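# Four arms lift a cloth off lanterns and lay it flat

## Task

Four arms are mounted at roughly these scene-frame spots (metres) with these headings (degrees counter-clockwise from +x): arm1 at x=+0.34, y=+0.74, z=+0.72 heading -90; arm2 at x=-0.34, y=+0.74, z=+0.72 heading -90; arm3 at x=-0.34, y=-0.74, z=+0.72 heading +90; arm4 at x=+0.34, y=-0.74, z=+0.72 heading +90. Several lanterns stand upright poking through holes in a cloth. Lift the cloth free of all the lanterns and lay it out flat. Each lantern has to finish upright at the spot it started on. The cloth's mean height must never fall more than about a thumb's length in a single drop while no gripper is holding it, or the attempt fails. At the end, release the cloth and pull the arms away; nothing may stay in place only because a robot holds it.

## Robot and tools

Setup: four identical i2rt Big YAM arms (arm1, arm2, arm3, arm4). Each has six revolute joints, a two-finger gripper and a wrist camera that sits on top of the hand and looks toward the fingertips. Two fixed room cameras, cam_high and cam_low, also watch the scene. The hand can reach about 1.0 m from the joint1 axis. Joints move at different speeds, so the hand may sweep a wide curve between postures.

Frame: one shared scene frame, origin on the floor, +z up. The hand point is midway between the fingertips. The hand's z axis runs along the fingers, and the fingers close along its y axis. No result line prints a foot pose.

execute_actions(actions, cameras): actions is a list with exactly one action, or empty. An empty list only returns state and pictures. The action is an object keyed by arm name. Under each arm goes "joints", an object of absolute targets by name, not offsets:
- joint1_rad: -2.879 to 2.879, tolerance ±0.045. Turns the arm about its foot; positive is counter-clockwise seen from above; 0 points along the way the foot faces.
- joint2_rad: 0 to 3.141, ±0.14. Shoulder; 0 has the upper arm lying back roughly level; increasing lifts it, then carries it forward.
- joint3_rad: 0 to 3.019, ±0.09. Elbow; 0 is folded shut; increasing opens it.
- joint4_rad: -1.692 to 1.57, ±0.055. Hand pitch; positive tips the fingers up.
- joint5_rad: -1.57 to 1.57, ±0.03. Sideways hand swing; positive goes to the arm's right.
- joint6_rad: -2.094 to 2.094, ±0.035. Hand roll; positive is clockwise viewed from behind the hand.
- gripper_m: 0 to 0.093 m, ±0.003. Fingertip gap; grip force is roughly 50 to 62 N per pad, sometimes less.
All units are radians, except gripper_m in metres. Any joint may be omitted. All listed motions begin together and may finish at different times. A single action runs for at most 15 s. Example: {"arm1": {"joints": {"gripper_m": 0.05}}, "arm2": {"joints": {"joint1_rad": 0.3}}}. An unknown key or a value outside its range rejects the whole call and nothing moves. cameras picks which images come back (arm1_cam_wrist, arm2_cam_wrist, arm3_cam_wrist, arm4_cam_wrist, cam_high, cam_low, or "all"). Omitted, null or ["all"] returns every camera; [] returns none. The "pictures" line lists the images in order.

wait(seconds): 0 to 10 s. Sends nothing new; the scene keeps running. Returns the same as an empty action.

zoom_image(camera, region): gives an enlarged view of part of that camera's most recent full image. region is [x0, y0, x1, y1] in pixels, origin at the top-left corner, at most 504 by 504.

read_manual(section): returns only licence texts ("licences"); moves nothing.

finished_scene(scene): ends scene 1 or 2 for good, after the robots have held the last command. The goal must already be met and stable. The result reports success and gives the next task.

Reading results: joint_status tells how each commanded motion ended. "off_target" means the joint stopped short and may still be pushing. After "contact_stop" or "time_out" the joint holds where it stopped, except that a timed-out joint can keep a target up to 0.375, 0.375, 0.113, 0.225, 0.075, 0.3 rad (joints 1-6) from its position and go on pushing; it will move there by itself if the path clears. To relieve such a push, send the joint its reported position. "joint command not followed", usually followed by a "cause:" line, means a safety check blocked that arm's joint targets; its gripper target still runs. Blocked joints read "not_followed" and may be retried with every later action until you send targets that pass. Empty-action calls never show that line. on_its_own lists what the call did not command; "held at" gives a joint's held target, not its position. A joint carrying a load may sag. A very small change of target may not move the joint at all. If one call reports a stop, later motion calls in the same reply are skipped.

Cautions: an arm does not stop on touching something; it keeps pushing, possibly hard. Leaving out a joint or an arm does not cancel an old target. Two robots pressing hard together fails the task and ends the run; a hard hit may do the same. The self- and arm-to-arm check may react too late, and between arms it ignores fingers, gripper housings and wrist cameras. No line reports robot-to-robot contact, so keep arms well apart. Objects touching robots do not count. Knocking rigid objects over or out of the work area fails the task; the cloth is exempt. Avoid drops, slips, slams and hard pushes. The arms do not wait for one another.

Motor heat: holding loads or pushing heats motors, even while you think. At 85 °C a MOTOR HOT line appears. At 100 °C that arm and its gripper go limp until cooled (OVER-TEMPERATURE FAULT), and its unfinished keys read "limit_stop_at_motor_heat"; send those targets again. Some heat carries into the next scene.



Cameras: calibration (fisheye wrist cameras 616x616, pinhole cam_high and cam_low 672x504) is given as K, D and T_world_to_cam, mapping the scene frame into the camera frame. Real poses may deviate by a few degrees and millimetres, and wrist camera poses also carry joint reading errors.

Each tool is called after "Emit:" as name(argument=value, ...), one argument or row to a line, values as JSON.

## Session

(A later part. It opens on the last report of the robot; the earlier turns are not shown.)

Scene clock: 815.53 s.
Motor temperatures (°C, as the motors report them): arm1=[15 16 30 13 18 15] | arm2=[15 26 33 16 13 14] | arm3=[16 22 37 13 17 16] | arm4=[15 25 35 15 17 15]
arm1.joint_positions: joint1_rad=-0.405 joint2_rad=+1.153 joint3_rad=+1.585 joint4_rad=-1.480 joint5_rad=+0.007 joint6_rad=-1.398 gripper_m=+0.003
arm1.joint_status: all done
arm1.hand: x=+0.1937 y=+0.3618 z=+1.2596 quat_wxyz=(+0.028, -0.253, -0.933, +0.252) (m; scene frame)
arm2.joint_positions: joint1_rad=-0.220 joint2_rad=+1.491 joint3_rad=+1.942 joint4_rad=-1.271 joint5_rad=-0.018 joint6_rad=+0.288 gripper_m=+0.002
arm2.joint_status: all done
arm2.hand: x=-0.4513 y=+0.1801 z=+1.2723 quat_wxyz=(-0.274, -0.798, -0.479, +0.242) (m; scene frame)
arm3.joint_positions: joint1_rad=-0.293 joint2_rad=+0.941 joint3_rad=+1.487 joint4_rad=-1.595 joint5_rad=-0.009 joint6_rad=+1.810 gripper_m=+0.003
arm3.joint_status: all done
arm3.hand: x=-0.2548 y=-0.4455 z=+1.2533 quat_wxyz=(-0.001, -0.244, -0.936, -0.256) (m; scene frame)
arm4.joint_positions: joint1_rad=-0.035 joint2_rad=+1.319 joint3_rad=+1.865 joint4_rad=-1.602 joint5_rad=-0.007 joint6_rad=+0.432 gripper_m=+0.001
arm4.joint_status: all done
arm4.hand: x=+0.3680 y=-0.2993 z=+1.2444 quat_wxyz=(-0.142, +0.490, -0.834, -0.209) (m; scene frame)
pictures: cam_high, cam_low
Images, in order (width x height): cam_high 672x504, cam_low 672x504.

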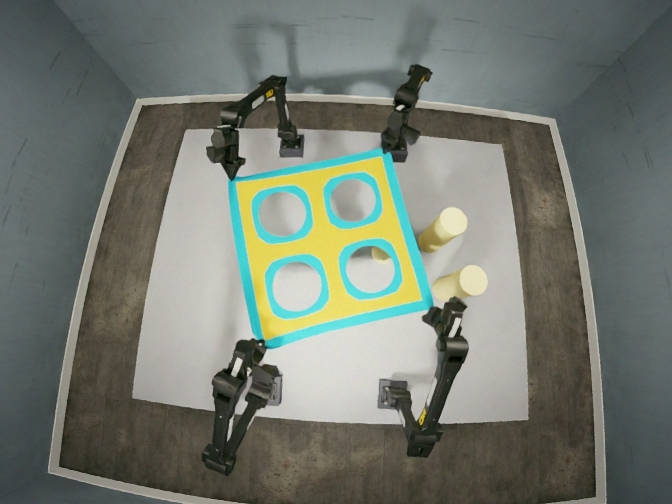

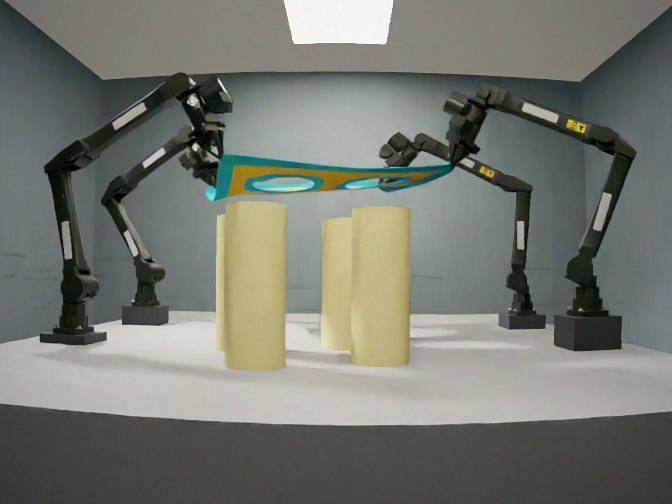

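Emit:
execute_actions(
  actions=[
    {"arm1":{"joints":{"joint1_rad":-0.722,"joint2_rad":1.296,"joint3_rad":1.717,"joint4_rad":-1.427,"joint6_rad":-1.756}},"arm2":{"joints":{"joint1_rad":-0.458,"joint2_rad":1.62,"joint3_rad":1.99,"joint4_rad":-1.18,"joint6_rad":0.028}},"arm3":{"joints":{"joint1_rad":0.113,"joint3_rad":1.37,"joint4_rad":-1.69,"joint6_rad":2.09}},"arm4":{"joints":{"joint1_rad":0.2175,"joint4_rad":-1.487,"joint6_rad":0.671}}},
  ],
  cameras=["cam_high","cam_low","arm4_cam_wrist"],
)

Scene clock: 833.93 s.
Motor temperatures (°C, as the motors report them): arm1=[15 16 31 13 18 15] | arm2=[15 26 34 16 13 14] | arm3=[16 22 37 13 17 16] | arm4=[15 24 34 15 17 15]
arm1.joint_positions: joint1_rad=-0.726 joint2_rad=+1.321 joint3_rad=+1.660 joint4_rad=-1.424 joint5_rad=-0.002 joint6_rad=-1.748 gripper_m=+0.003
arm1.joint_status: all done
arm1.hand: x=+0.0407 y=+0.3706 z=+1.2323 quat_wxyz=(+0.099, -0.240, -0.942, +0.215) (m; scene frame)
arm2.joint_positions: joint1_rad=-0.434 joint2_rad=+1.636 joint3_rad=+1.959 joint4_rad=-1.192 joint5_rad=-0.020 joint6_rad=+0.038 gripper_m=+0.002
arm2.joint_status: all done
arm2.hand: x=-0.5936 y=+0.1587 z=+1.2096 quat_wxyz=(-0.199, -0.797, -0.498, +0.280) (m; scene frame)
arm3.joint_positions: joint1_rad=+0.103 joint2_rad=+0.945 joint3_rad=+1.379 joint4_rad=-1.643 joint5_rad=+0.000 joint6_rad=+2.077 gripper_m=+0.003
arm3.joint_status: all done
joint sent to its limit — the command would take arm3.joint4_rad past its lower limit and arm3.joint6_rad past its upper limit, so those joints were sent only as far as their limits.
arm3.hand: x=-0.3702 y=-0.4510 z=+1.1994 quat_wxyz=(+0.054, -0.188, -0.966, -0.168) (m; scene frame)
arm4.joint_positions: joint1_rad=+0.233 joint2_rad=+1.319 joint3_rad=+1.865 joint4_rad=-1.495 joint5_rad=-0.008 joint6_rad=+0.656 gripper_m=+0.001
arm4.joint_status: all done
arm4.hand: x=+0.2460 y=-0.2842 z=+1.2585 quat_wxyz=(-0.105, +0.501, -0.810, -0.286) (m; scene frame)
pictures: arm4_cam_wrist, cam_high, cam_low
camera_calibration (this result's frames):
arm4_cam_wrist: T_world_to_cam=[[0.872498, -0.329974, -0.360366, 0.147708], [-0.31636, -0.943561, 0.0980302, -0.312381], [-0.372375, 0.0284741, -0.927646, 1.39132], [0, 0, 0, 1]] pos_world=[0.290394, -0.285628, 1.37451]
Images, in order (width x height): arm4_cam_wrist 616x616, cam_high 672x504, cam_low 672x504.

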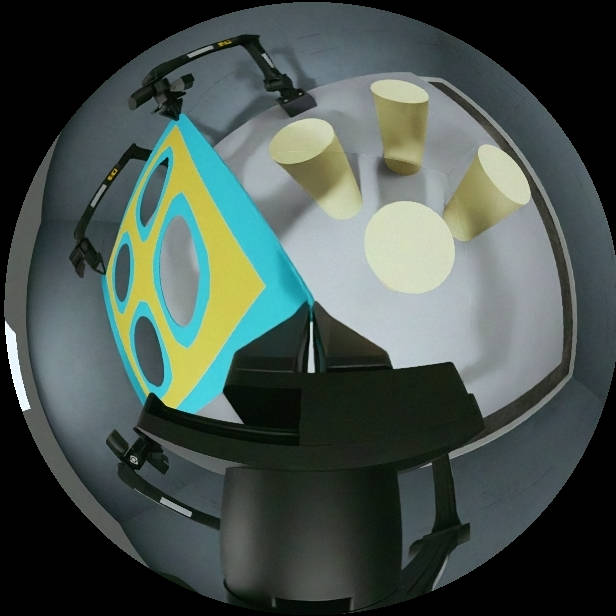

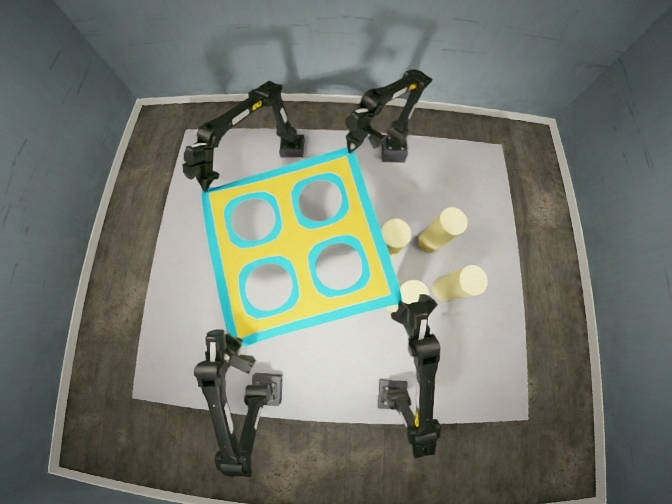

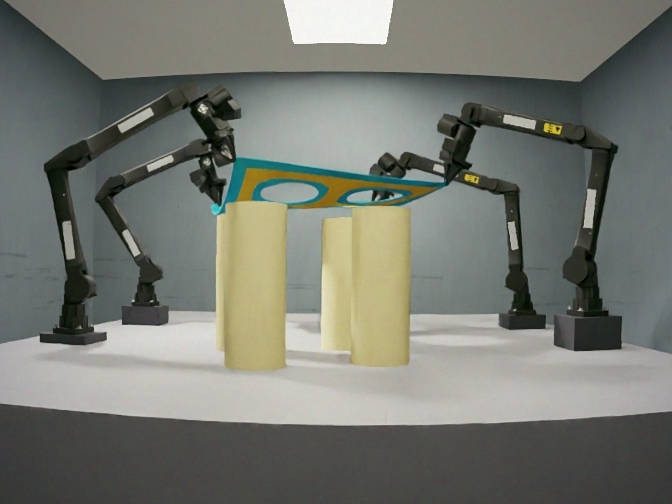

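Emit:
execute_actions(
  actions=[
    {"arm1":{"joints":{"joint1_rad":-0.937,"joint2_rad":1.495,"joint4_rad":-1.254,"joint6_rad":-2.013}},"arm2":{"joints":{"joint1_rad":-0.629,"joint2_rad":1.789,"joint4_rad":-0.998,"joint6_rad":-0.18}},"arm3":{"joints":{"joint1_rad":0.495,"joint2_rad":1.01,"joint3_rad":1.222,"joint4_rad":-1.557}},"arm4":{"joints":{"joint1_rad":0.443,"joint2_rad":1.43,"joint3_rad":1.797,"joint4_rad":-1.433,"joint6_rad":0.858}}},
  ],
  cameras=["cam_high","cam_low"],
)

Scene clock: 886.67 s.
Motor temperatures (°C, as the motors report them): arm1=[15 17 39 13 17 15] | arm2=[15 27 38 16 14 14] | arm3=[16 21 37 13 17 16] | arm4=[15 24 35 15 17 15]
arm1.joint_positions: joint1_rad=-0.930 joint2_rad=+1.523 joint3_rad=+1.679 joint4_rad=-1.247 joint5_rad=-0.009 joint6_rad=-2.005 gripper_m=+0.003
arm1.joint_status: all done
arm1.hand: x=-0.0985 y=+0.3785 z=+1.1617 quat_wxyz=(+0.142, -0.214, -0.948, +0.186) (m; scene frame)
arm2.joint_positions: joint1_rad=-0.595 joint2_rad=+1.801 joint3_rad=+1.962 joint4_rad=-1.018 joint5_rad=-0.021 joint6_rad=-0.170 gripper_m=+0.002
arm2.joint_status: all done
arm2.hand: x=-0.7257 y=+0.1435 z=+1.1308 quat_wxyz=(-0.146, -0.783, -0.515, +0.316) (m; scene frame)
arm3.joint_positions: joint1_rad=+0.478 joint2_rad=+1.028 joint3_rad=+1.233 joint4_rad=-1.540 joint5_rad=+0.011 joint6_rad=+2.080 gripper_m=+0.003
arm3.joint_status: all done
arm3.hand: x=-0.4839 y=-0.4595 z=+1.1196 quat_wxyz=(+0.051, -0.007, -0.993, -0.102) (m; scene frame)
arm4.joint_positions: joint1_rad=+0.454 joint2_rad=+1.445 joint3_rad=+1.782 joint4_rad=-1.435 joint5_rad=-0.005 joint6_rad=+0.844 gripper_m=+0.001
arm4.joint_status: all done
arm4.hand: x=+0.1287 y=-0.2678 z=+1.1677 quat_wxyz=(-0.034, +0.524, -0.819, -0.230) (m; scene frame)
pictures: cam_high, cam_low
Images, in order (width x height): cam_high 672x504, cam_low 672x504.

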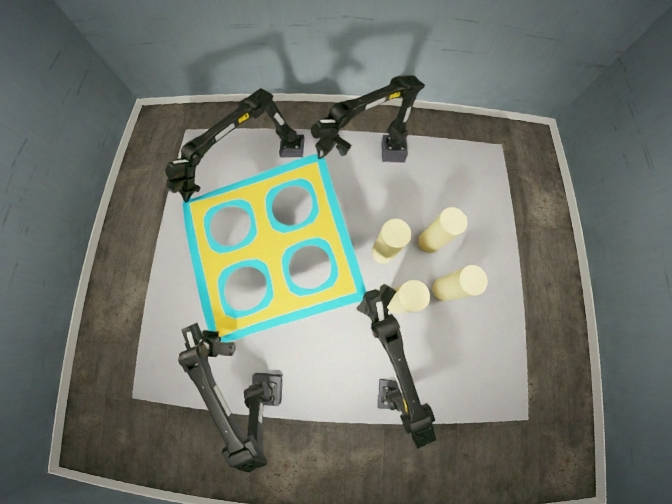

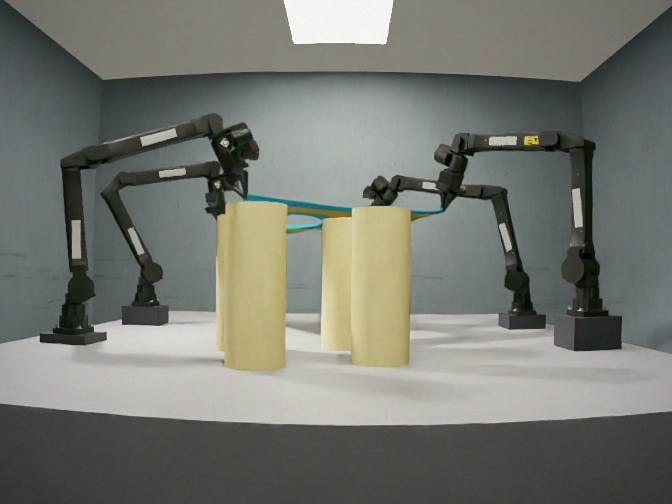

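Emit:
execute_actions(
  actions=[
    {"arm1":{"joints":{"joint2_rad":1.607,"joint3_rad":1.533,"joint4_rad":-1.205}},"arm2":{"joints":{"joint2_rad":1.924,"joint4_rad":-1.145}},"arm3":{"joints":{"joint2_rad":1.082,"joint3_rad":1.078,"joint4_rad":-1.505}},"arm4":{"joints":{"joint2_rad":1.499,"joint3_rad":1.563,"joint4_rad":-1.336}}},
  ],
  cameras=["cam_high","cam_low"],
)

Scene clock: 905.77 s.
Motor temperatures (°C, as the motors report them): arm1=[15 18 38 13 17 15] | arm2=[15 28 38 16 14 14] | arm3=[16 21 37 13 17 16] | arm4=[15 24 36 15 17 15]
arm1.joint_positions: joint1_rad=-0.930 joint2_rad=+1.631 joint3_rad=+1.538 joint4_rad=-1.192 joint5_rad=-0.010 joint6_rad=-2.006 gripper_m=+0.003
arm1.joint_status: all done
arm1.hand: x=-0.0979 y=+0.3794 z=+1.0417 quat_wxyz=(+0.084, -0.218, -0.966, +0.111) (m; scene frame)
arm2.joint_positions: joint1_rad=-0.593 joint2_rad=+1.923 joint3_rad=+1.962 joint4_rad=-1.133 joint5_rad=-0.022 joint6_rad=-0.170 gripper_m=+0.002
arm2.joint_status: all done
arm2.hand: x=-0.7234 y=+0.1442 z=+1.0310 quat_wxyz=(-0.103, -0.812, -0.534, +0.212) (m; scene frame)
arm3.joint_positions: joint1_rad=+0.478 joint2_rad=+1.096 joint3_rad=+1.094 joint4_rad=-1.488 joint5_rad=+0.012 joint6_rad=+2.080 gripper_m=+0.003
arm3.joint_status: all done
arm3.hand: x=-0.4814 y=-0.4640 z=+1.0437 quat_wxyz=(+0.013, -0.006, -0.999, -0.035) (m; scene frame)
arm4.joint_positions: joint1_rad=+0.454 joint2_rad=+1.514 joint3_rad=+1.552 joint4_rad=-1.335 joint5_rad=-0.005 joint6_rad=+0.845 gripper_m=+0.001
arm4.joint_status: all done
arm4.hand: x=+0.1279 y=-0.2661 z=+1.0358 quat_wxyz=(-0.019, +0.534, -0.835, -0.134) (m; scene frame)
pictures: cam_high, cam_low
Images, in order (width x height): cam_high 672x504, cam_low 672x504.

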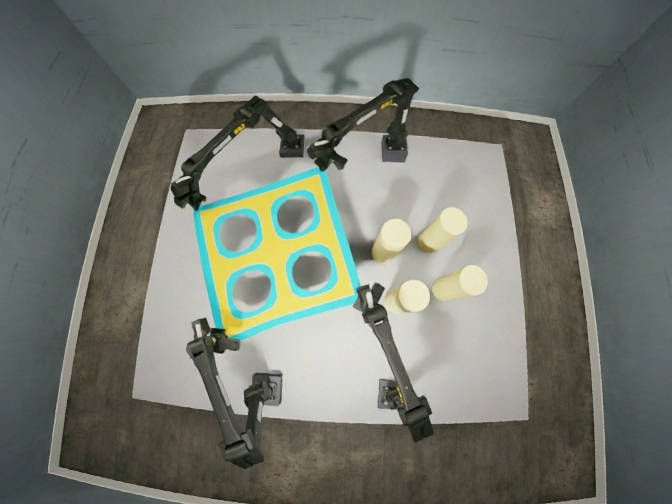

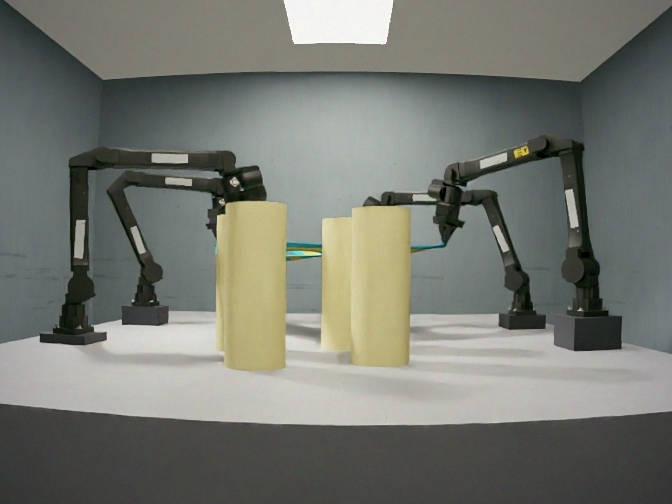

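Emit:
execute_actions(
  actions=[
    {"arm1":{"joints":{"joint2_rad":1.812,"joint3_rad":1.458,"joint4_rad":-1.14}},"arm2":{"joints":{"joint2_rad":2.122,"joint4_rad":-1.183}},"arm3":{"joints":{"joint2_rad":1.211,"joint3_rad":0.808,"joint4_rad":-1.186}},"arm4":{"joints":{"joint2_rad":1.661,"joint3_rad":1.423,"joint4_rad":-1.237}}},
  ],
  cameras=["cam_high","cam_low"],
)

Scene clock: 919.90 s.
Motor temperatures (°C, as the motors report them): arm1=[15 19 34 13 17 15] | arm2=[16 29 38 16 14 14] | arm3=[16 21 37 13 17 16] | arm4=[15 25 36 15 17 15]
arm1.joint_positions: joint1_rad=-0.928 joint2_rad=+1.828 joint3_rad=+1.472 joint4_rad=-1.122 joint5_rad=-0.012 joint6_rad=-2.006 gripper_m=+0.003
arm1.joint_status: all done
arm1.hand: x=-0.0990 y=+0.3779 z=+0.9105 quat_wxyz=(+0.025, -0.220, -0.975, +0.036) (m; scene frame)
arm2.joint_positions: joint1_rad=-0.589 joint2_rad=+2.133 joint3_rad=+1.968 joint4_rad=-1.173 joint5_rad=-0.025 joint6_rad=-0.170 gripper_m=+0.002
arm2.joint_status: all done
arm2.hand: x=-0.7227 y=+0.1395 z=+0.8847 quat_wxyz=(-0.057, -0.829, -0.547, +0.101) (m; scene frame)
arm3.joint_positions: joint1_rad=+0.478 joint2_rad=+1.218 joint3_rad=+0.832 joint4_rad=-1.171 joint5_rad=+0.013 joint6_rad=+2.080 gripper_m=+0.003
arm3.joint_status: all done
arm3.hand: x=-0.4816 y=-0.4637 z=+0.9112 quat_wxyz=(-0.003, -0.006, -1.000, -0.006) (m; scene frame)
arm4.joint_positions: joint1_rad=+0.454 joint2_rad=+1.666 joint3_rad=+1.413 joint4_rad=-1.233 joint5_rad=-0.005 joint6_rad=+0.845 gripper_m=+0.001
arm4.joint_status: all done
arm4.hand: x=+0.1282 y=-0.2665 z=+0.9060 quat_wxyz=(-0.004, +0.538, -0.842, -0.041) (m; scene frame)
pictures: cam_high, cam_low
Images, in order (width x height): cam_high 672x504, cam_low 672x504.

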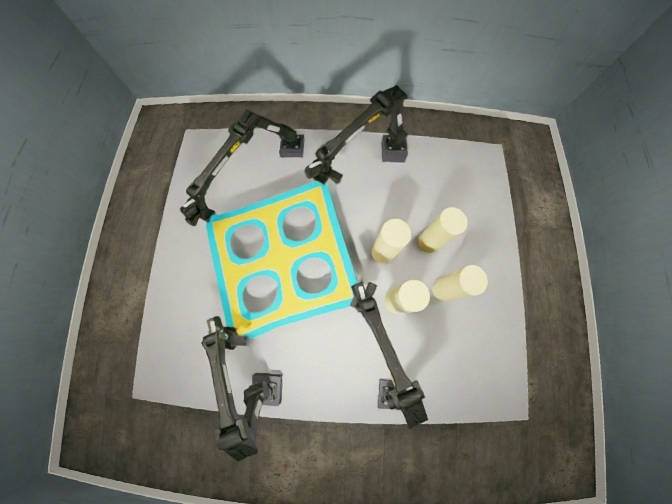

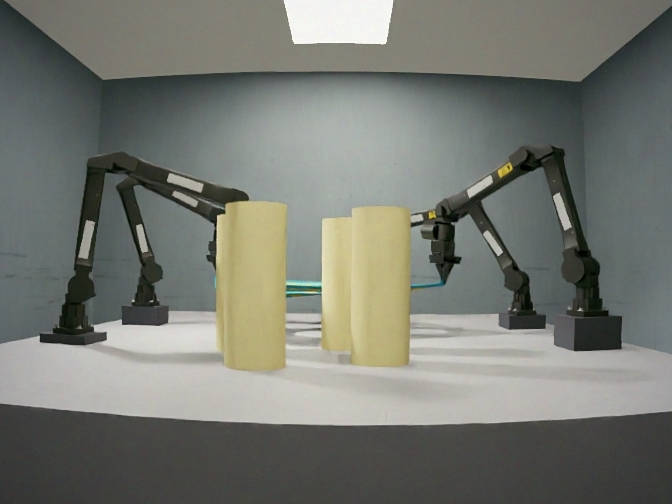

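Emit:
execute_actions(
  actions=[
    {"arm1":{"joints":{"joint2_rad":2.0,"joint3_rad":1.394,"joint4_rad":-0.98}},"arm2":{"joints":{"joint1_rad":-0.615,"joint2_rad":2.288,"joint4_rad":-1.112}},"arm3":{"joints":{"joint2_rad":1.43,"joint3_rad":0.63,"joint4_rad":-0.803}},"arm4":{"joints":{"joint2_rad":1.826,"joint3_rad":1.314,"joint4_rad":-1.046}}},
  ],
)

Scene clock: 938.50 s.
Motor temperatures (°C, as the motors report them): arm1=[15 19 32 13 17 15] | arm2=[16 31 38 16 15 14] | arm3=[16 21 35 13 17 16] | arm4=[15 25 35 15 17 15]
arm1.joint_positions: joint1_rad=-0.925 joint2_rad=+2.008 joint3_rad=+1.415 joint4_rad=-0.962 joint5_rad=-0.014 joint6_rad=-2.006 gripper_m=+0.003
arm1.joint_status: all done
arm1.hand: x=-0.0975 y=+0.3774 z=+0.7942 quat_wxyz=(+0.000, -0.219, -0.976, +0.006) (m; scene frame)
arm2.joint_positions: joint1_rad=-0.572 joint2_rad=+2.285 joint3_rad=+1.968 joint4_rad=-1.121 joint5_rad=-0.020 joint6_rad=-0.170 gripper_m=+0.002
arm2.joint_status: all done
arm2.hand: x=-0.7143 y=+0.1321 z=+0.7815 quat_wxyz=(-0.035, -0.829, -0.555, +0.056) (m; scene frame)
arm3.joint_positions: joint1_rad=+0.478 joint2_rad=+1.428 joint3_rad=+0.660 joint4_rad=-0.794 joint5_rad=+0.014 joint6_rad=+2.080 gripper_m=+0.003
arm3.joint_status: all done
arm3.hand: x=-0.4815 y=-0.4642 z=+0.7953 quat_wxyz=(-0.004, -0.006, -1.000, -0.004) (m; scene frame)
arm4.joint_positions: joint1_rad=+0.454 joint2_rad=+1.830 joint3_rad=+1.311 joint4_rad=-1.042 joint5_rad=-0.005 joint6_rad=+0.846 gripper_m=+0.001
arm4.joint_status: all done
arm4.hand: x=+0.1273 y=-0.2647 z=+0.7895 quat_wxyz=(+0.002, +0.538, -0.843, -0.004) (m; scene frame)
pictures: arm1_cam_wrist, arm2_cam_wrist, arm3_cam_wrist, arm4_cam_wrist, cam_high, cam_low
camera_calibration (this result's frames):
arm1_cam_wrist: T_world_to_cam=[[-0.4304, -0.902139, 0.0300004, 0.27786], [-0.727886, 0.366537, 0.579511, -0.663723], [-0.533796, 0.227585, -0.814412, 0.632996], [0, 0, 0, 1]] pos_world=[-0.025632, 0.349887, 0.891819]
arm2_cam_wrist: T_world_to_cam=[[-0.924681, 0.380635, 0.00904446, -0.715648], [0.342022, 0.819974, 0.458981, -0.213657], [0.167288, 0.427505, -0.8884, 0.888001], [0, 0, 0, 1]] pos_world=[-0.737223, 0.0679687, 0.893437]
arm3_cam_wrist: T_world_to_cam=[[-0.0227253, -0.999666, -0.0123463, -0.461371], [-0.821061, 0.0116164, 0.570723, -0.840606], [-0.570389, 0.0231069, -0.82105, 0.513703], [0, 0, 0, 1]] pos_world=[-0.407663, -0.463322, 0.895833]
arm4_cam_wrist: T_world_to_cam=[[0.908436, -0.41784, -0.0124167, -0.213846], [-0.334422, -0.744255, 0.57814, -0.60949], [-0.250811, -0.52105, -0.815843, 0.662327], [0, 0, 0, 1]] pos_world=[0.156557, -0.197864, 0.89007]
Images, in order (width x height): arm1_cam_wrist 616x616, arm2_cam_wrist 616x616, arm3_cam_wrist 616x616, arm4_cam_wrist 616x616, cam_high 672x504, cam_low 672x504.

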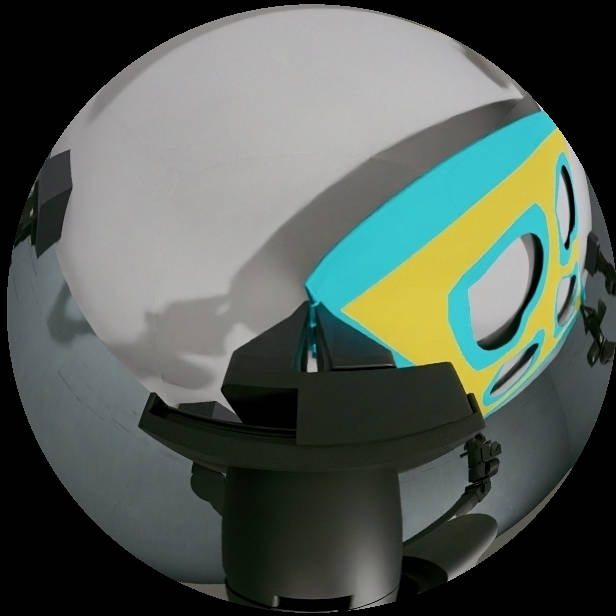

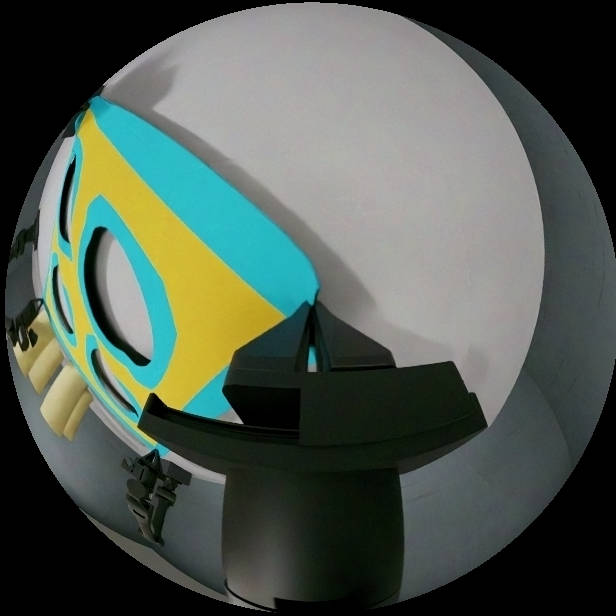

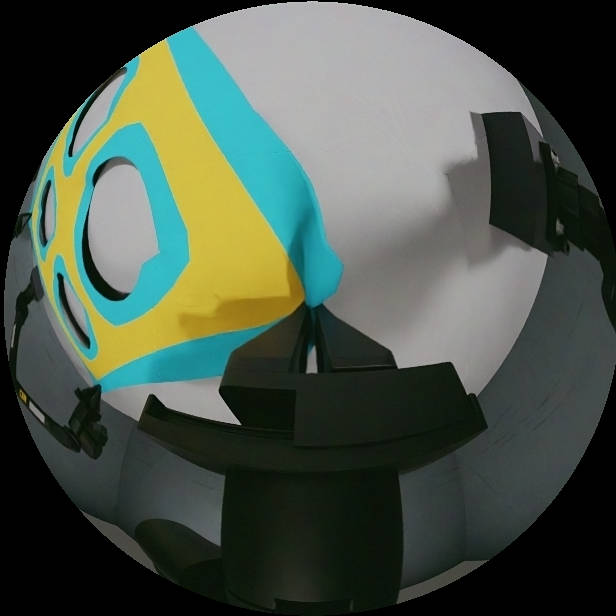

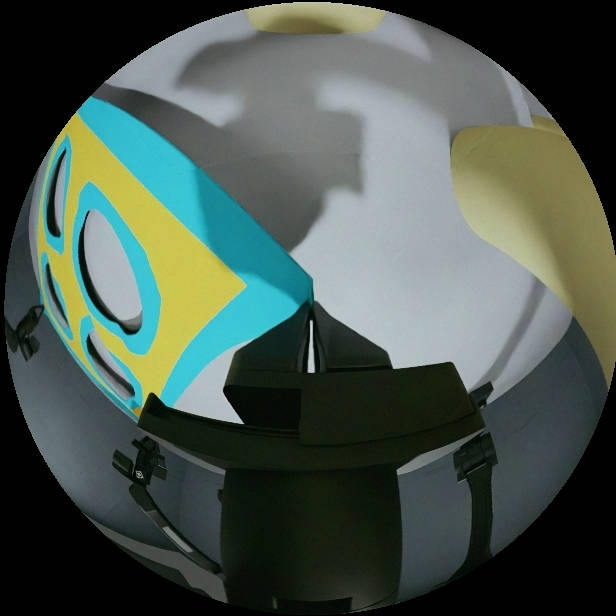

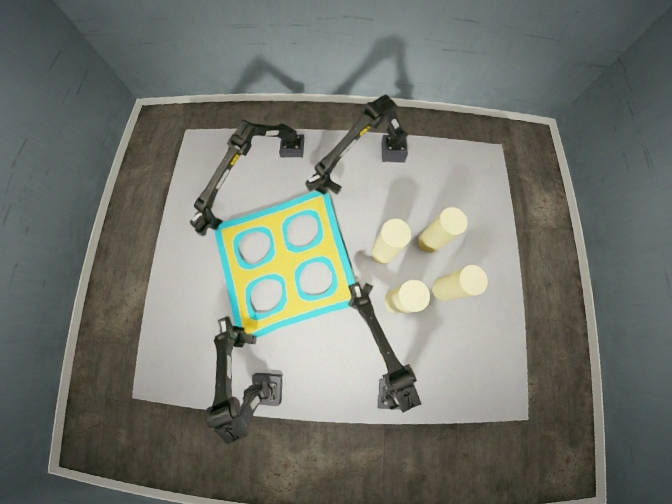

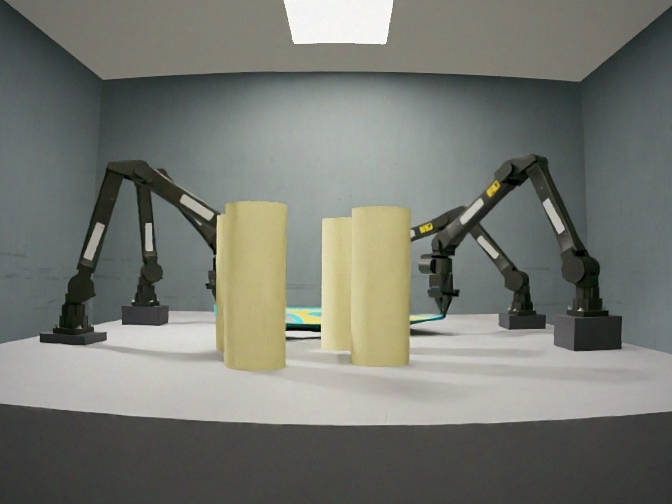

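Emit:
execute_actions(
  actions=[
    {"arm1":{"joints":{"joint1_rad":-0.926,"joint2_rad":2.078,"joint4_rad":-0.919}},"arm2":{"joints":{"joint1_rad":-0.59,"joint2_rad":2.348,"joint4_rad":-1.09}},"arm3":{"joints":{"joint1_rad":0.475,"joint2_rad":1.562,"joint4_rad":-0.72}},"arm4":{"joints":{"joint1_rad":0.455,"joint2_rad":1.904,"joint4_rad":-1.008}}},
  ],
)

Scene clock: 986.00 s.
Motor temperatures (°C, as the motors report them): arm1=[15 20 28 13 18 15] | arm2=[16 33 37 16 14 14] | arm3=[16 21 32 13 17 16] | arm4=[15 26 33 15 17 15]
arm1.joint_positions: joint1_rad=-0.921 joint2_rad=+2.065 joint3_rad=+1.415 joint4_rad=-0.907 joint5_rad=-0.013 joint6_rad=-2.006 gripper_m=+0.003
arm1.joint_status: all done
arm1.hand: x=-0.0995 y=+0.3730 z=+0.7638 quat_wxyz=(+0.000, -0.217, -0.976, +0.005) (m; scene frame)
arm2.joint_positions: joint1_rad=-0.567 joint2_rad=+2.307 joint3_rad=+1.968 joint4_rad=-1.108 joint5_rad=-0.015 joint6_rad=-0.170 gripper_m=+0.002
arm2.joint_status: all done
arm2.hand: x=-0.7123 y=+0.1302 z=+0.7668 quat_wxyz=(-0.031, -0.828, -0.557, +0.053) (m; scene frame)
arm3.joint_positions: joint1_rad=+0.477 joint2_rad=+1.552 joint3_rad=+0.656 joint4_rad=-0.712 joint5_rad=+0.014 joint6_rad=+2.080 gripper_m=+0.003
arm3.joint_status: all done
arm3.hand: x=-0.4812 y=-0.4643 z=+0.7578 quat_wxyz=(-0.015, -0.006, -1.000, +0.016) (m; scene frame)
arm4.joint_positions: joint1_rad=+0.454 joint2_rad=+1.903 joint3_rad=+1.311 joint4_rad=-1.007 joint5_rad=-0.003 joint6_rad=+0.846 gripper_m=+0.001
arm4.joint_status: all done
arm4.hand: x=+0.1273 y=-0.2640 z=+0.7530 quat_wxyz=(+0.004, +0.538, -0.843, +0.015) (m; scene frame)
pictures: arm1_cam_wrist, arm2_cam_wrist, arm3_cam_wrist, arm4_cam_wrist, cam_high, cam_low
camera_calibration (this result's frames):
arm1_cam_wrist: T_world_to_cam=[[-0.426284, -0.904146, 0.0283078, 0.276409], [-0.72951, 0.362114, 0.580248, -0.644978], [-0.53488, 0.2267, -0.813948, 0.608063], [0, 0, 0, 1]] pos_world=[-0.0274483, 0.345622, 0.861354]
arm2_cam_wrist: T_world_to_cam=[[-0.926319, 0.376533, 0.0125169, -0.716253], [0.338441, 0.817093, 0.466708, -0.214169], [0.165503, 0.436557, -0.884323, 0.869826], [0, 0, 0, 1]] pos_world=[-0.734954, 0.0649606, 0.878127]
arm3_cam_wrist: T_world_to_cam=[[-0.0235711, -0.999338, 0.0277069, -0.49257], [-0.833397, 0.0349495, 0.551569, -0.799565], [-0.552173, -0.0100898, -0.833669, 0.485971], [0, 0, 0, 1]] pos_world=[-0.409625, -0.459396, 0.859802]
arm4_cam_wrist: T_world_to_cam=[[0.908402, -0.417737, 0.0173812, -0.236346], [-0.344179, -0.723548, 0.598347, -0.596416], [-0.237375, -0.549522, -0.801048, 0.612507], [0, 0, 0, 1]] pos_world=[0.154818, -0.19368, 0.851619]
Images, in order (width x height): arm1_cam_wrist 616x616, arm2_cam_wrist 616x616, arm3_cam_wrist 616x616, arm4_cam_wrist 616x616, cam_high 672x504, cam_low 672x504.

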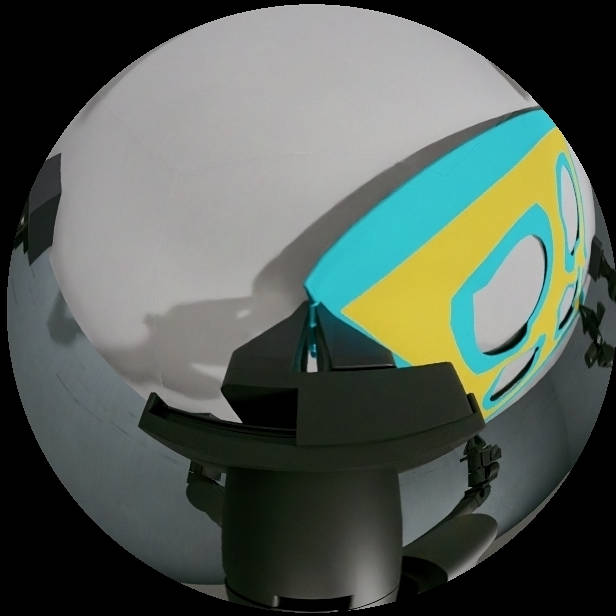

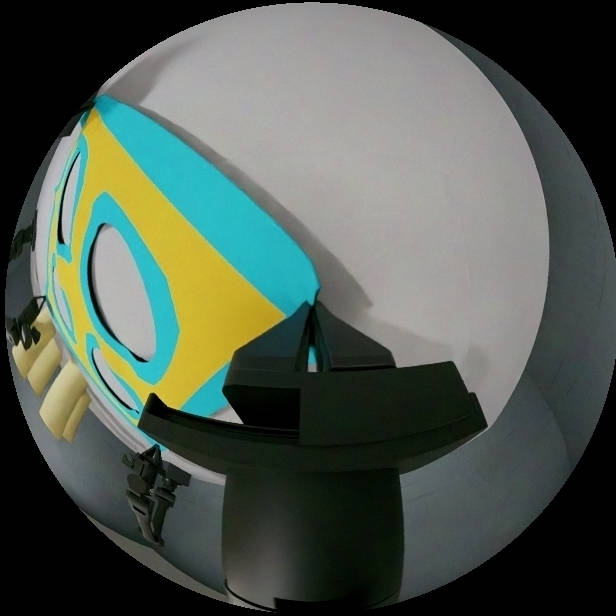

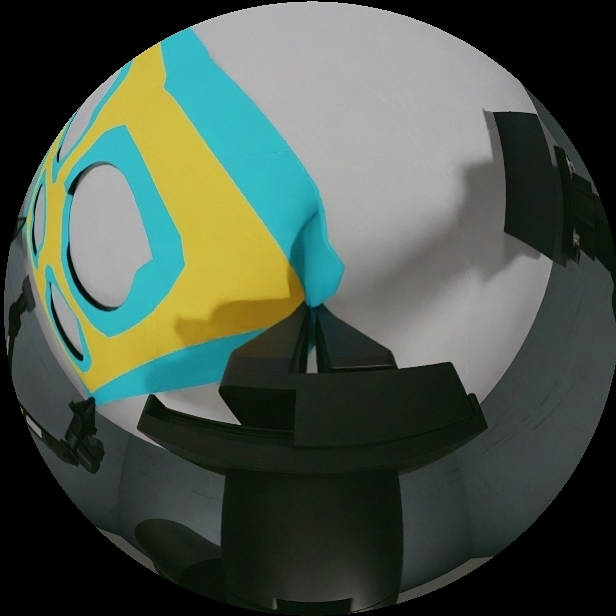

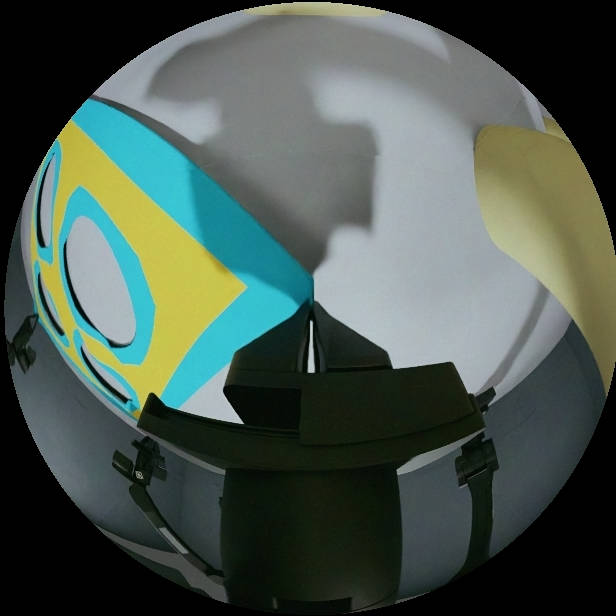

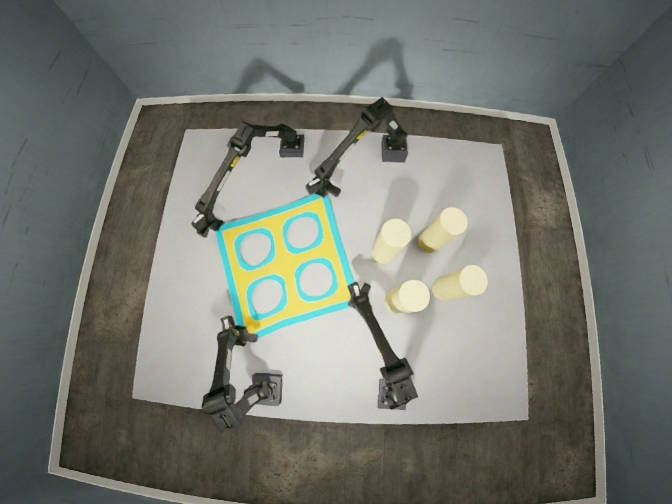

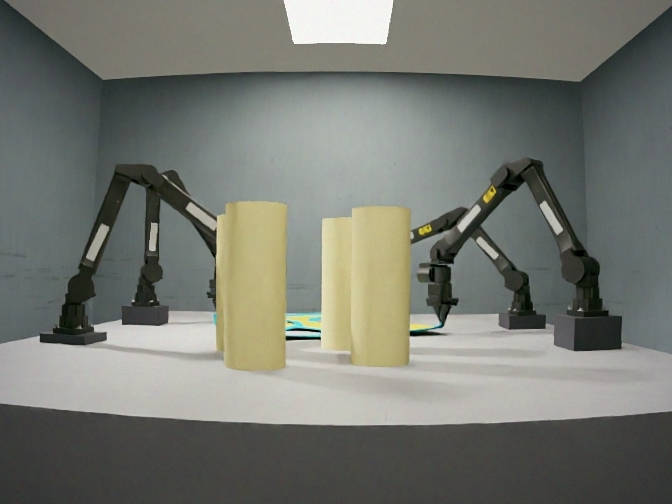

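Emit:
execute_actions(
  actions=[
    {"arm1":{"joints":{"joint2_rad":2.068,"joint3_rad":1.356,"joint4_rad":-0.85}},"arm2":{"joints":{"joint2_rad":2.31,"joint3_rad":1.90,"joint4_rad":-0.995}}},
  ],
  cameras=["arm1_cam_wrist","arm2_cam_wrist"],
)

Scene clock: 1007.07 s.
Motor temperatures (°C, as the motors report them): arm1=[15 20 28 13 17 15] | arm2=[16 32 37 16 14 14] | arm3=[16 21 32 13 17 16] | arm4=[15 27 32 15 17 15]
arm1.joint_positions: joint1_rad=-0.921 joint2_rad=+2.065 joint3_rad=+1.386 joint4_rad=-0.841 joint5_rad=-0.013 joint6_rad=-2.006 gripper_m=+0.003
arm1.joint_status: all done
arm1.hand: x=-0.1010 y=+0.3718 z=+0.7552 quat_wxyz=(+0.011, -0.217, -0.976, +0.020) (m; scene frame)
arm2.joint_positions: joint1_rad=-0.567 joint2_rad=+2.306 joint3_rad=+1.894 joint4_rad=-1.008 joint5_rad=-0.015 joint6_rad=-0.170 gripper_m=+0.002
arm2.joint_status: all done
arm2.hand: x=-0.7102 y=+0.1336 z=+0.7417 quat_wxyz=(-0.037, -0.827, -0.557, +0.065) (m; scene frame)
arm3.joint_positions: joint1_rad=+0.477 joint2_rad=+1.552 joint3_rad=+0.656 joint4_rad=-0.712 joint5_rad=+0.014 joint6_rad=+2.080 gripper_m=+0.003
arm3.joint_status: not commanded
arm3.hand: x=-0.4812 y=-0.4643 z=+0.7578 quat_wxyz=(-0.015, -0.006, -1.000, +0.016) (m; scene frame)
arm4.joint_positions: joint1_rad=+0.454 joint2_rad=+1.903 joint3_rad=+1.311 joint4_rad=-1.007 joint5_rad=-0.003 joint6_rad=+0.846 gripper_m=+0.001
arm4.joint_status: not commanded
arm4.hand: x=+0.1273 y=-0.2640 z=+0.7530 quat_wxyz=(+0.004, +0.538, -0.843, +0.015) (m; scene frame)
pictures: arm1_cam_wrist, arm2_cam_wrist
camera_calibration (this result's frames):
arm1_cam_wrist: T_world_to_cam=[[-0.424827, -0.903204, 0.0611877, 0.249878], [-0.713341, 0.375606, 0.591663, -0.652688], [-0.557375, 0.207707, -0.80386, 0.597725], [0, 0, 0, 1]] pos_world=[-0.0262767, 0.346692, 0.851369]
arm2_cam_wrist: T_world_to_cam=[[-0.926127, 0.376829, 0.0169902, -0.718517], [0.344745, 0.827275, 0.443584, -0.185707], [0.1531, 0.416672, -0.896072, 0.848438], [0, 0, 0, 1]] pos_world=[-0.731312, 0.0708683, 0.854845]
Images, in order (width x height): arm1_cam_wrist 616x616, arm2_cam_wrist 616x616.

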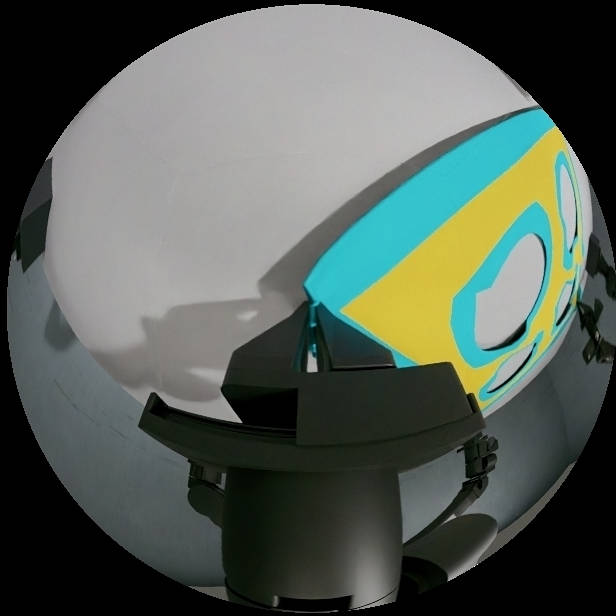

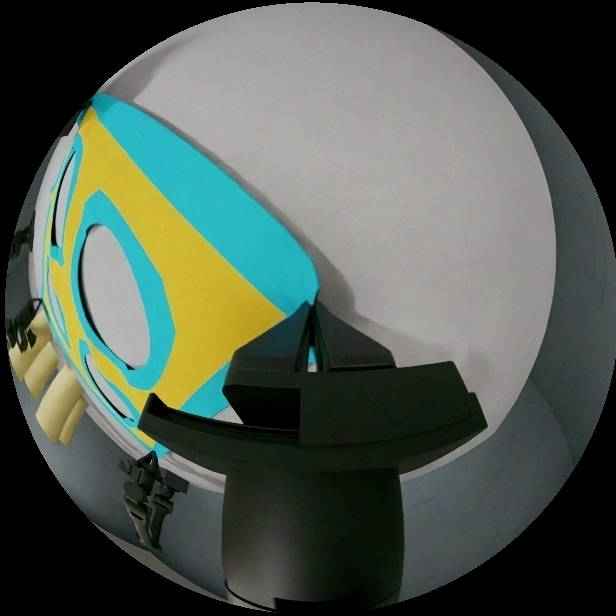

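Emit:
execute_actions(
  actions=[
    {"arm1":{"joints":{"gripper_m":0.09}},"arm2":{"joints":{"gripper_m":0.09}},"arm3":{"joints":{"gripper_m":0.09}},"arm4":{"joints":{"gripper_m":0.07}}},
  ],
)

Scene clock: 1016.33 s.
Motor temperatures (°C, as the motors report them): arm1=[15 20 27 13 17 15] | arm2=[16 33 36 16 14 14] | arm3=[16 21 32 13 17 16] | arm4=[15 27 32 15 17 15]
arm1.joint_positions: joint1_rad=-0.921 joint2_rad=+2.065 joint3_rad=+1.361 joint4_rad=-0.841 joint5_rad=-0.003 joint6_rad=-2.006 gripper_m=+0.090
arm1.joint_status: all done
arm1.hand: x=-0.0928 y=+0.3813 z=+0.7477 quat_wxyz=(+0.008, -0.217, -0.976, +0.007) (m; scene frame)
arm2.joint_positions: joint1_rad=-0.587 joint2_rad=+2.306 joint3_rad=+1.894 joint4_rad=-1.008 joint5_rad=-0.002 joint6_rad=-0.170 gripper_m=+0.090
arm2.joint_status: all done
arm2.hand: x=-0.7243 y=+0.1426 z=+0.7417 quat_wxyz=(-0.030, -0.833, -0.548, +0.068) (m; scene frame)
arm3.joint_positions: joint1_rad=+0.477 joint2_rad=+1.552 joint3_rad=+0.637 joint4_rad=-0.712 joint5_rad=+0.005 joint6_rad=+2.080 gripper_m=+0.090
arm3.joint_status: all done
arm3.hand: x=-0.4776 y=-0.4744 z=+0.7535 quat_wxyz=(-0.016, -0.006, -0.999, +0.027) (m; scene frame)
arm4.joint_positions: joint1_rad=+0.454 joint2_rad=+1.903 joint3_rad=+1.311 joint4_rad=-1.007 joint5_rad=-0.002 joint6_rad=+0.846 gripper_m=+0.070
arm4.joint_status: all done
arm4.hand: x=+0.1274 y=-0.2639 z=+0.7530 quat_wxyz=(+0.004, +0.538, -0.843, +0.015) (m; scene frame)
pictures: arm1_cam_wrist, arm2_cam_wrist, arm3_cam_wrist, arm4_cam_wrist, cam_high, cam_low
camera_calibration (this result's frames):
arm1_cam_wrist: T_world_to_cam=[[-0.425884, -0.904131, 0.0342036, 0.282798], [-0.720782, 0.361884, 0.591196, -0.641025], [-0.546897, 0.227127, -0.805802, 0.589265], [0, 0, 0, 1]] pos_world=[-0.0193331, 0.353825, 0.844129]
arm2_cam_wrist: T_world_to_cam=[[-0.917274, 0.397122, 0.0300427, -0.741122], [0.367958, 0.816214, 0.445422, -0.171229], [0.152366, 0.419628, -0.894817, 0.844984], [0, 0, 0, 1]] pos_world=[-0.745554, 0.0794967, 0.85464]
arm3_cam_wrist: T_world_to_cam=[[-0.0240597, -0.998503, 0.0491174, -0.518446], [-0.834055, 0.0471358, 0.549664, -0.786862], [-0.551156, -0.0277418, -0.833941, 0.476626], [0, 0, 0, 1]] pos_world=[-0.406064, -0.467359, 0.855452]
arm4_cam_wrist: T_world_to_cam=[[0.908239, -0.418058, 0.0181513, -0.237121], [-0.345062, -0.723705, 0.597648, -0.595699], [-0.236716, -0.549071, -0.801553, 0.613007], [0, 0, 0, 1]] pos_world=[0.154918, -0.193656, 0.85168]
Images, in order (width x height): arm1_cam_wrist 616x616, arm2_cam_wrist 616x616, arm3_cam_wrist 616x616, arm4_cam_wrist 616x616, cam_high 672x504, cam_low 672x504.

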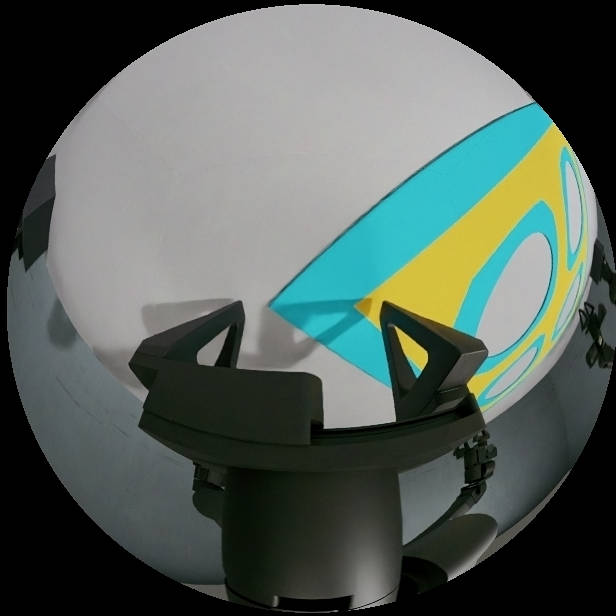

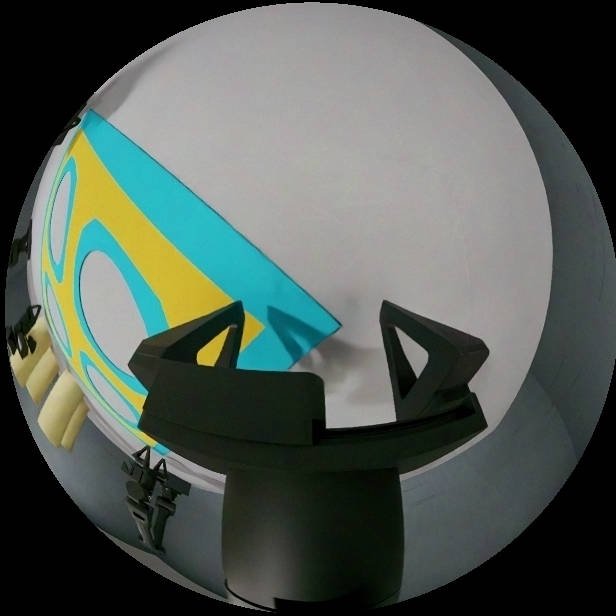

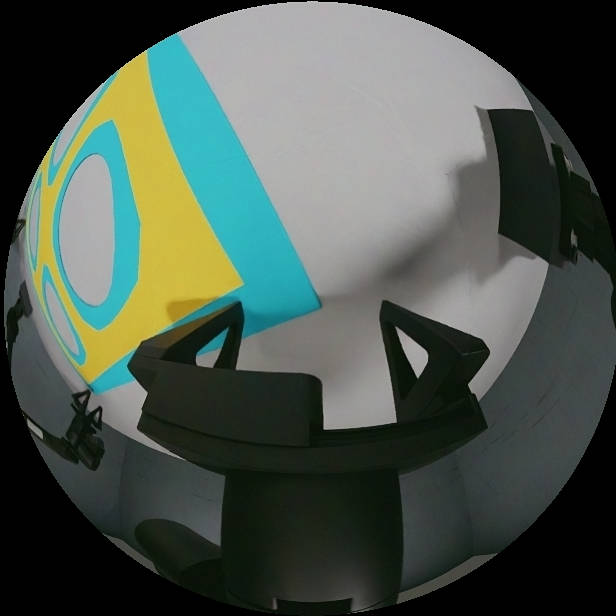

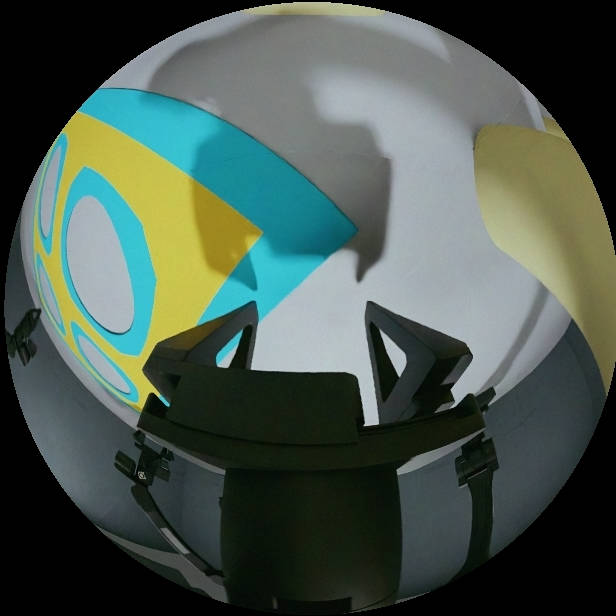

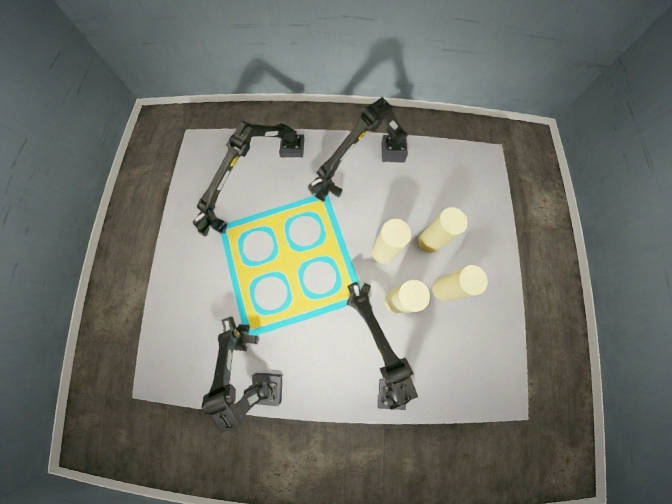

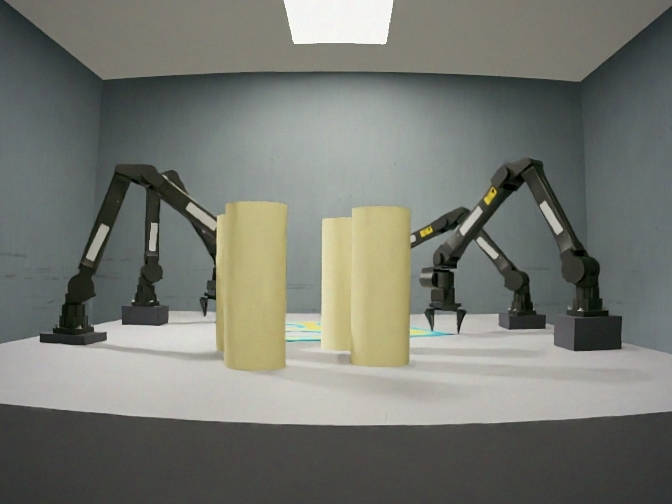

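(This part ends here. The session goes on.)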